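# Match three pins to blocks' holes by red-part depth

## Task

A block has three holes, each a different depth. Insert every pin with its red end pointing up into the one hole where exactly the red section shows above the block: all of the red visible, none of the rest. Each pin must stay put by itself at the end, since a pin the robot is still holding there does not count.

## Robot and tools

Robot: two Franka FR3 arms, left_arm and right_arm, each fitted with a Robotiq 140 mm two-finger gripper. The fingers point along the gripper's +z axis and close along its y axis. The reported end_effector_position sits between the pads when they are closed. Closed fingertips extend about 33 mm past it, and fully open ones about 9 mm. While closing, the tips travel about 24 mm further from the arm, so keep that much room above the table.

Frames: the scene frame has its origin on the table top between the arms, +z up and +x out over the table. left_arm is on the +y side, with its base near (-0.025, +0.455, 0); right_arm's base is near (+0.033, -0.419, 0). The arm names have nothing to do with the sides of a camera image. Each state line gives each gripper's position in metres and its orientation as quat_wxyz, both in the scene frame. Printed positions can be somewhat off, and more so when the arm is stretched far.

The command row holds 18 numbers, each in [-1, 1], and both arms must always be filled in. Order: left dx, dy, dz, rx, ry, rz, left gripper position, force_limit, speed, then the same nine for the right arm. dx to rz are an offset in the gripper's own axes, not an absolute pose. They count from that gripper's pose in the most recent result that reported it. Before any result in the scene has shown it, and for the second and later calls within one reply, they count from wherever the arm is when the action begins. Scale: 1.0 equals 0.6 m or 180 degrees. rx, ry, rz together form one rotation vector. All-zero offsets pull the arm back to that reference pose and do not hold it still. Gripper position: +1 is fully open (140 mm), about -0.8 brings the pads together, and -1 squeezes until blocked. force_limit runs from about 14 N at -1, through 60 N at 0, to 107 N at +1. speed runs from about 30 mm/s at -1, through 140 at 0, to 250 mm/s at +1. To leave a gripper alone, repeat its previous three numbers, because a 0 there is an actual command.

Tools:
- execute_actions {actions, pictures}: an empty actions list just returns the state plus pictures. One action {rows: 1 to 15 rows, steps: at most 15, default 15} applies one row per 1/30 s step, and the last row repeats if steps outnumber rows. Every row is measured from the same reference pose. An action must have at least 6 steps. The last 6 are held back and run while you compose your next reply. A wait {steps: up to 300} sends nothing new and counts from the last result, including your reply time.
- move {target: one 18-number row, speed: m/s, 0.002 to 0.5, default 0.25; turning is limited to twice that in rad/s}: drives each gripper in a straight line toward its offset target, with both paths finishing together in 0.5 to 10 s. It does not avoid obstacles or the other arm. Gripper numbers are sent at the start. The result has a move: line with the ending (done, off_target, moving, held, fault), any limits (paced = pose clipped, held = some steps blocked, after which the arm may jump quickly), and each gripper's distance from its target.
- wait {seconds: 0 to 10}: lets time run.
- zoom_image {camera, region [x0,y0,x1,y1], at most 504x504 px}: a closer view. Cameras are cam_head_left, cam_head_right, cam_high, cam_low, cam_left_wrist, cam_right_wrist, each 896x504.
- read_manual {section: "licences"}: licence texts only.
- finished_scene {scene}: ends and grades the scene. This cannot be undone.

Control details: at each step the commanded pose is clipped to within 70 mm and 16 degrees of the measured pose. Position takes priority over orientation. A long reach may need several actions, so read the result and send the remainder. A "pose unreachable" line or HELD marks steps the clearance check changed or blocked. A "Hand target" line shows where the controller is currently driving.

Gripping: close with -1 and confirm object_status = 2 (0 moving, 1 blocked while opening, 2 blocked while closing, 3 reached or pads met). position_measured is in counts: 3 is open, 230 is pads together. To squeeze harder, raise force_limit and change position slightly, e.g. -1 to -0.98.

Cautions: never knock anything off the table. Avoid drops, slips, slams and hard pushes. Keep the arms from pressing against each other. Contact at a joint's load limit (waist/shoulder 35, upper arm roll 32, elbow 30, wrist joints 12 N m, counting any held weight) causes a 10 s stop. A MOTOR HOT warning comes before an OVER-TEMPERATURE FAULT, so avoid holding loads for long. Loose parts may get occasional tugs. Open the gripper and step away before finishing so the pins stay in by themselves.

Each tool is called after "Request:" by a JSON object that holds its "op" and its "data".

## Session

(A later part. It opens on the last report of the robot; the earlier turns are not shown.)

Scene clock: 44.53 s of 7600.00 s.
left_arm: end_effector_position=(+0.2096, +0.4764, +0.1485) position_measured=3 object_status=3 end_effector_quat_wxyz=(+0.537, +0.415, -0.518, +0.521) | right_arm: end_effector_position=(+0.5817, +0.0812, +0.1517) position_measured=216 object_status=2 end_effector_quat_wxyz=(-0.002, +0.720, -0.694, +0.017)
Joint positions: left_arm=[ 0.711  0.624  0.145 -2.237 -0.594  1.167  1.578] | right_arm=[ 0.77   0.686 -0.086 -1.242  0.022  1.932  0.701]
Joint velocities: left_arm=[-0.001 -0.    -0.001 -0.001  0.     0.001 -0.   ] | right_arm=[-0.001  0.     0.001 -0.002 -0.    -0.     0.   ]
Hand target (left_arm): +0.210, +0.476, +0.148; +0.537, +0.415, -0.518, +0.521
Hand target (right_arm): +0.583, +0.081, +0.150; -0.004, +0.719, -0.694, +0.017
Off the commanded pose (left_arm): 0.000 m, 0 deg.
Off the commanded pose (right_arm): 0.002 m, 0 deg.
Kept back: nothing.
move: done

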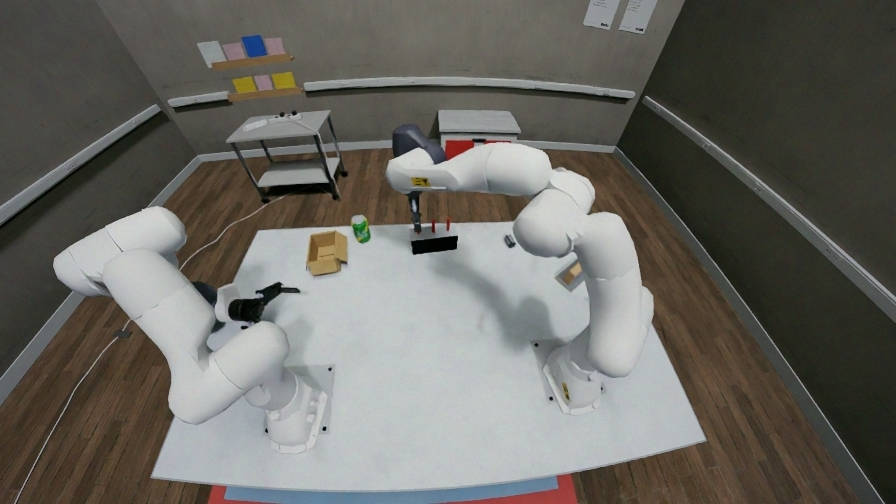

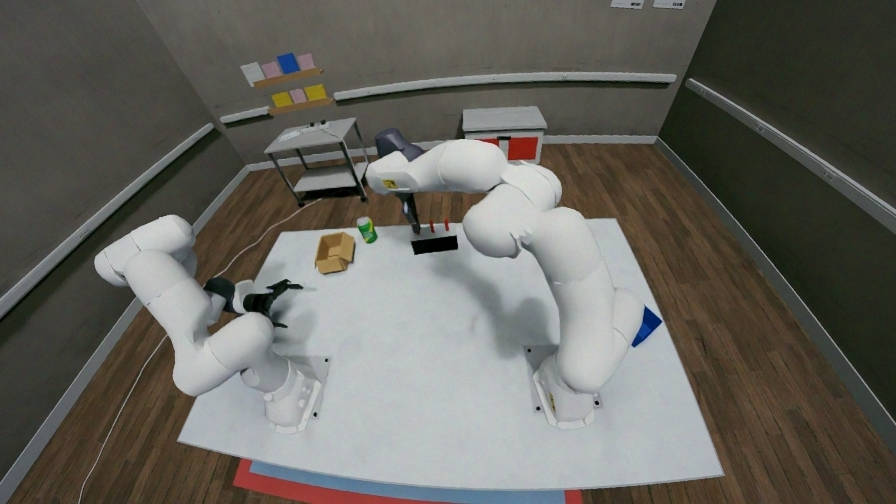

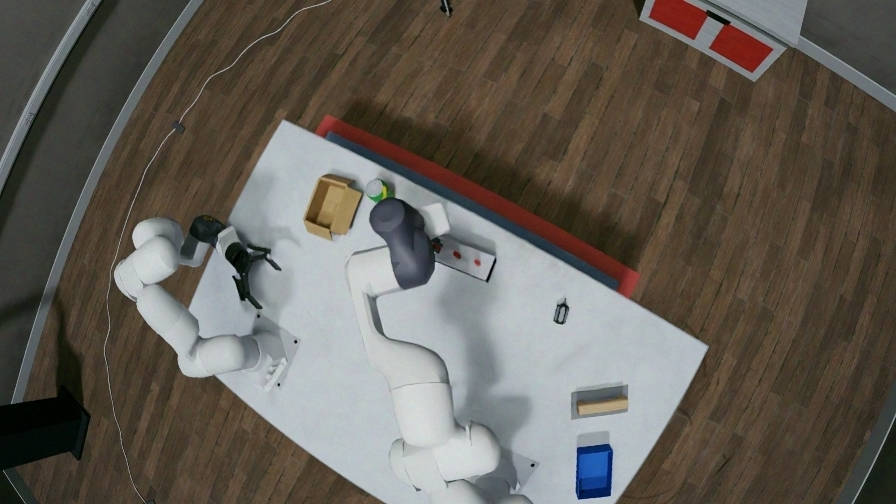

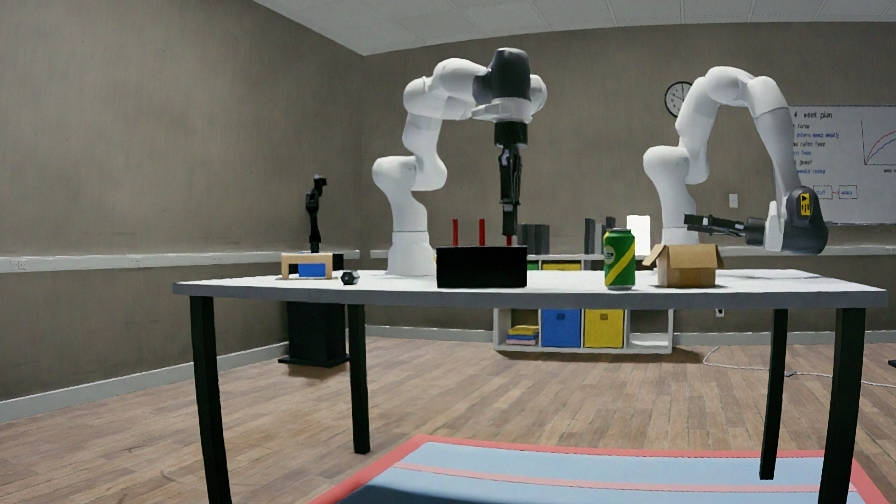

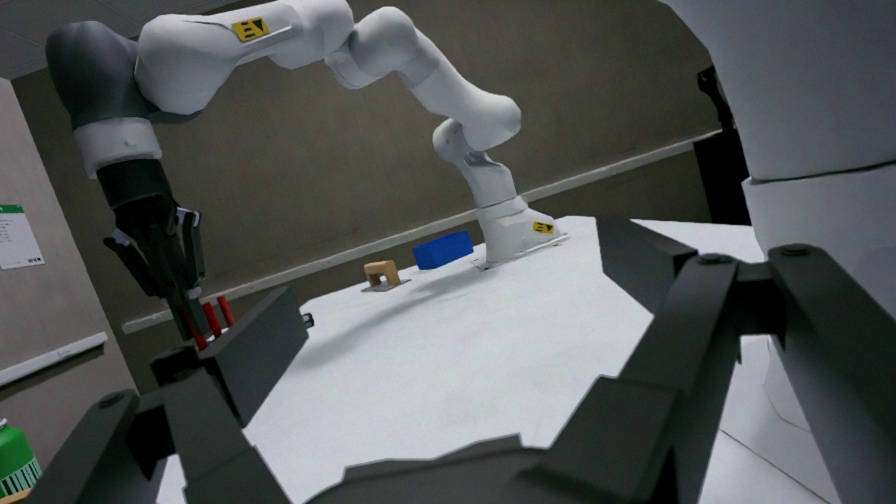

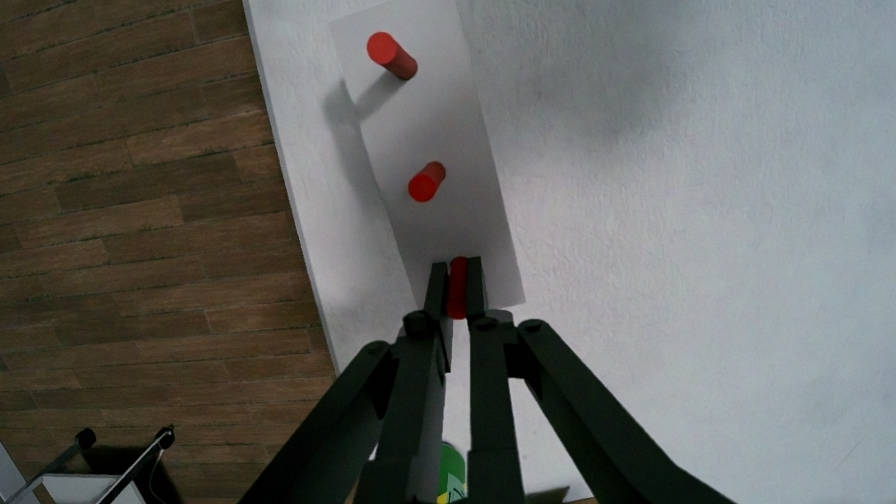

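Request:
{"op": "execute_actions", "data": {"actions": [{"rows":[[0,0,0,0,0,0,1,0,0,0,0,0,0,0,0,-0.1,0,0]],"steps":6}]}}

Request:
{"op": "move", "data": {"target": [0,0,0,0,0,0,1,0,0,0,0,-0.09,0,0,0,-0.1,0,0], "speed": 0.2}}

Request:
{"op": "zoom_image", "data": {"camera": "cam_low", "region": [420,170,540,290]}}

Scene clock: 44.73 s of 7600.00 s.
left_arm: end_effector_position=(+0.2096, +0.4764, +0.1485) position_measured=3 object_status=3 end_effector_quat_wxyz=(+0.537, +0.415, -0.518, +0.521) | right_arm: end_effector_position=(+0.5817, +0.0812, +0.1517) position_measured=216 object_status=2 end_effector_quat_wxyz=(-0.002, +0.720, -0.694, +0.017)
Joint positions: left_arm=[ 0.711  0.624  0.145 -2.237 -0.594  1.167  1.578] | right_arm=[ 0.77   0.686 -0.086 -1.242  0.022  1.932  0.701]
Joint velocities: left_arm=[-0.001  0.     0.001 -0.001 -0.001 -0.     0.001] | right_arm=[ 0.    -0.001  0.002  0.001  0.001  0.001  0.001]
Kept back: the last 6 steps of this action.
Steps of this call (steps 1 to 6: nothing new was sent). Readings (end_effector_position | what the end effector reports):
1: left_arm (+0.2096, +0.4764, +0.1485) | right_arm (+0.5817, +0.0812, +0.1517) | left_arm position_measured=3 object_status=3 | right_arm position_measured=216 object_status=2
2: left_arm (+0.2096, +0.4764, +0.1485) | right_arm (+0.5817, +0.0812, +0.1517) | left_arm position_measured=3 object_status=3 | right_arm position_measured=216 object_status=2
4: left_arm (+0.2096, +0.4764, +0.1485) | right_arm (+0.5817, +0.0812, +0.1517) | left_arm position_measured=3 object_status=3 | right_arm position_measured=216 object_status=2
6: the state above

Scene clock: 46.37 s of 7600.00 s.
left_arm: end_effector_position=(+0.2096, +0.4764, +0.1485) position_measured=3 object_status=3 end_effector_quat_wxyz=(+0.537, +0.415, -0.518, +0.521) | right_arm: end_effector_position=(+0.5810, +0.0843, +0.2062) position_measured=141 object_status=3 end_effector_quat_wxyz=(-0.005, +0.720, -0.693, +0.016)
Joint positions: left_arm=[ 0.711  0.624  0.145 -2.237 -0.594  1.167  1.578] | right_arm=[ 0.77   0.665 -0.086 -1.138  0.022  1.813  0.701]
Joint velocities: left_arm=[ 0.    -0.001  0.001 -0.001  0.001  0.    -0.   ] | right_arm=[ 0.001  0.001 -0.    -0.    -0.    -0.009 -0.   ]
Hand target (left_arm): +0.210, +0.476, +0.148; +0.537, +0.415, -0.518, +0.521
Hand target (right_arm): +0.581, +0.083, +0.206; -0.002, +0.720, -0.694, +0.017
Off your previous action's commanded pose (left_arm): 0.000 m, 0 deg at its last step (step 6 of this call).
Off your previous action's commanded pose (right_arm): 0.000 m, 0 deg at its last step (step 6 of this call).
Off the commanded pose (left_arm): 0.000 m, 0 deg.
Off the commanded pose (right_arm): 0.002 m, 0 deg.
Kept back: nothing.
move: done

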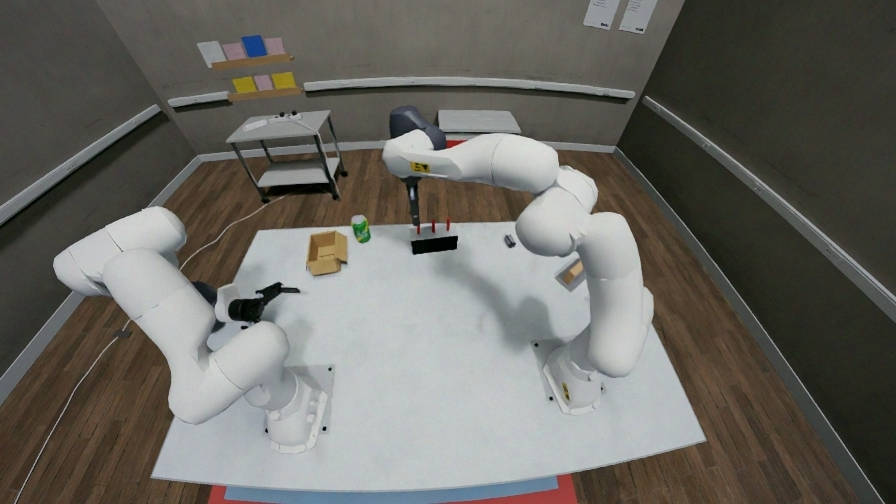

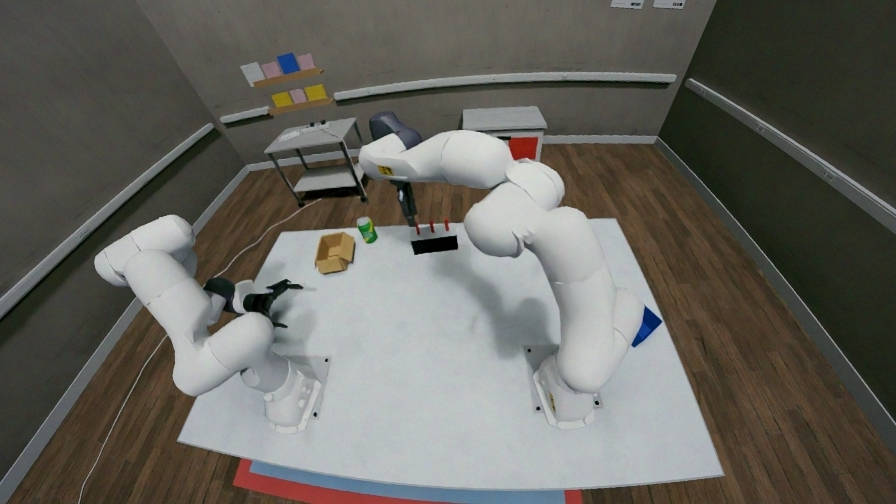

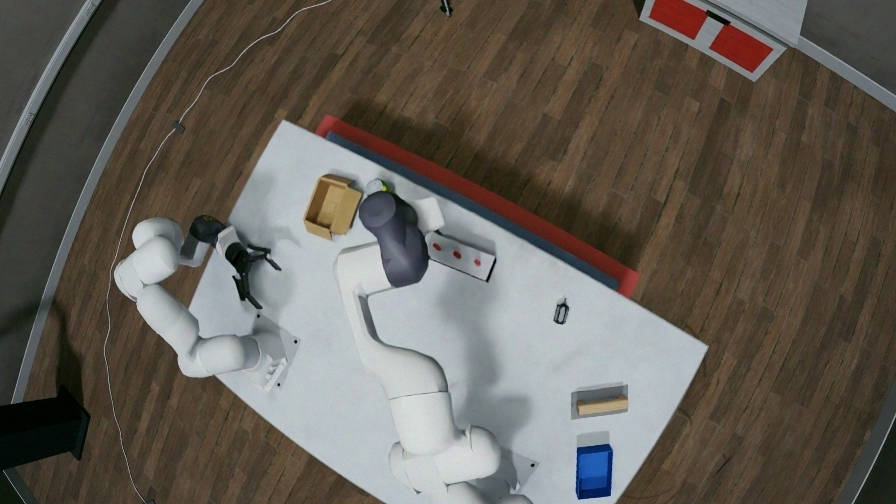

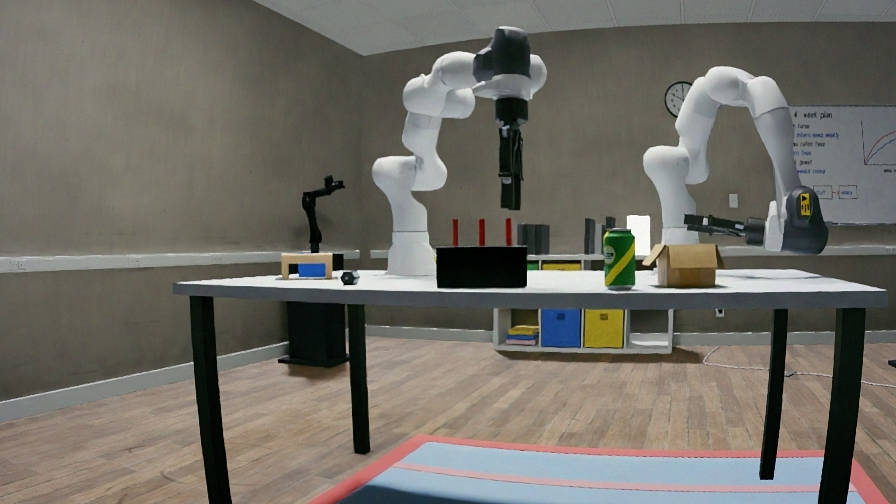

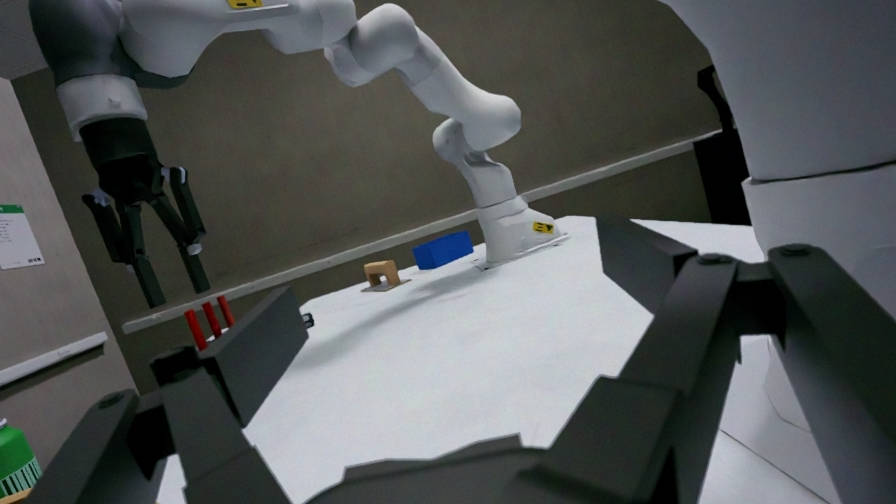

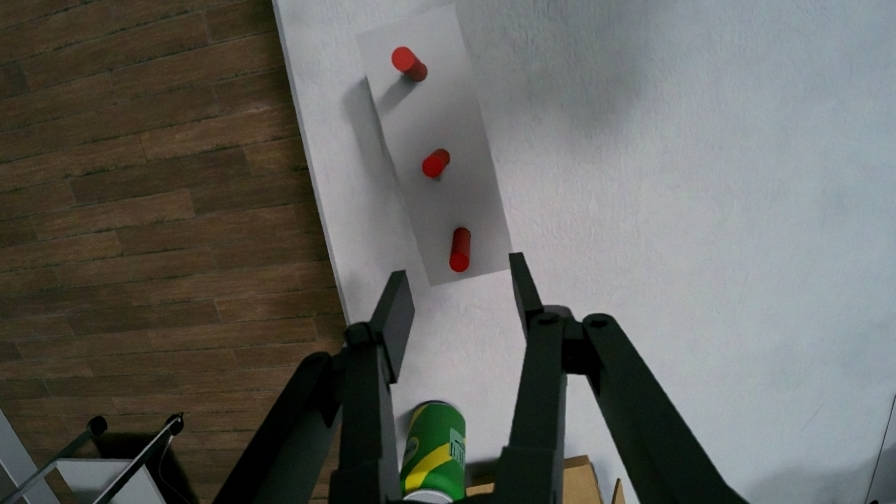

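Region (420, 170, 540, 290) of cam_low's 896x504 image, scaled by 4.200, with more detail than that image has.

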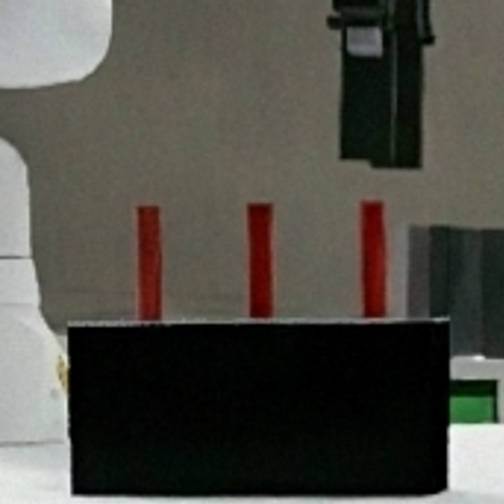

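Request:
{"op": "finished_scene", "data": {"scene": 2}}

The scene is finished: the task was done.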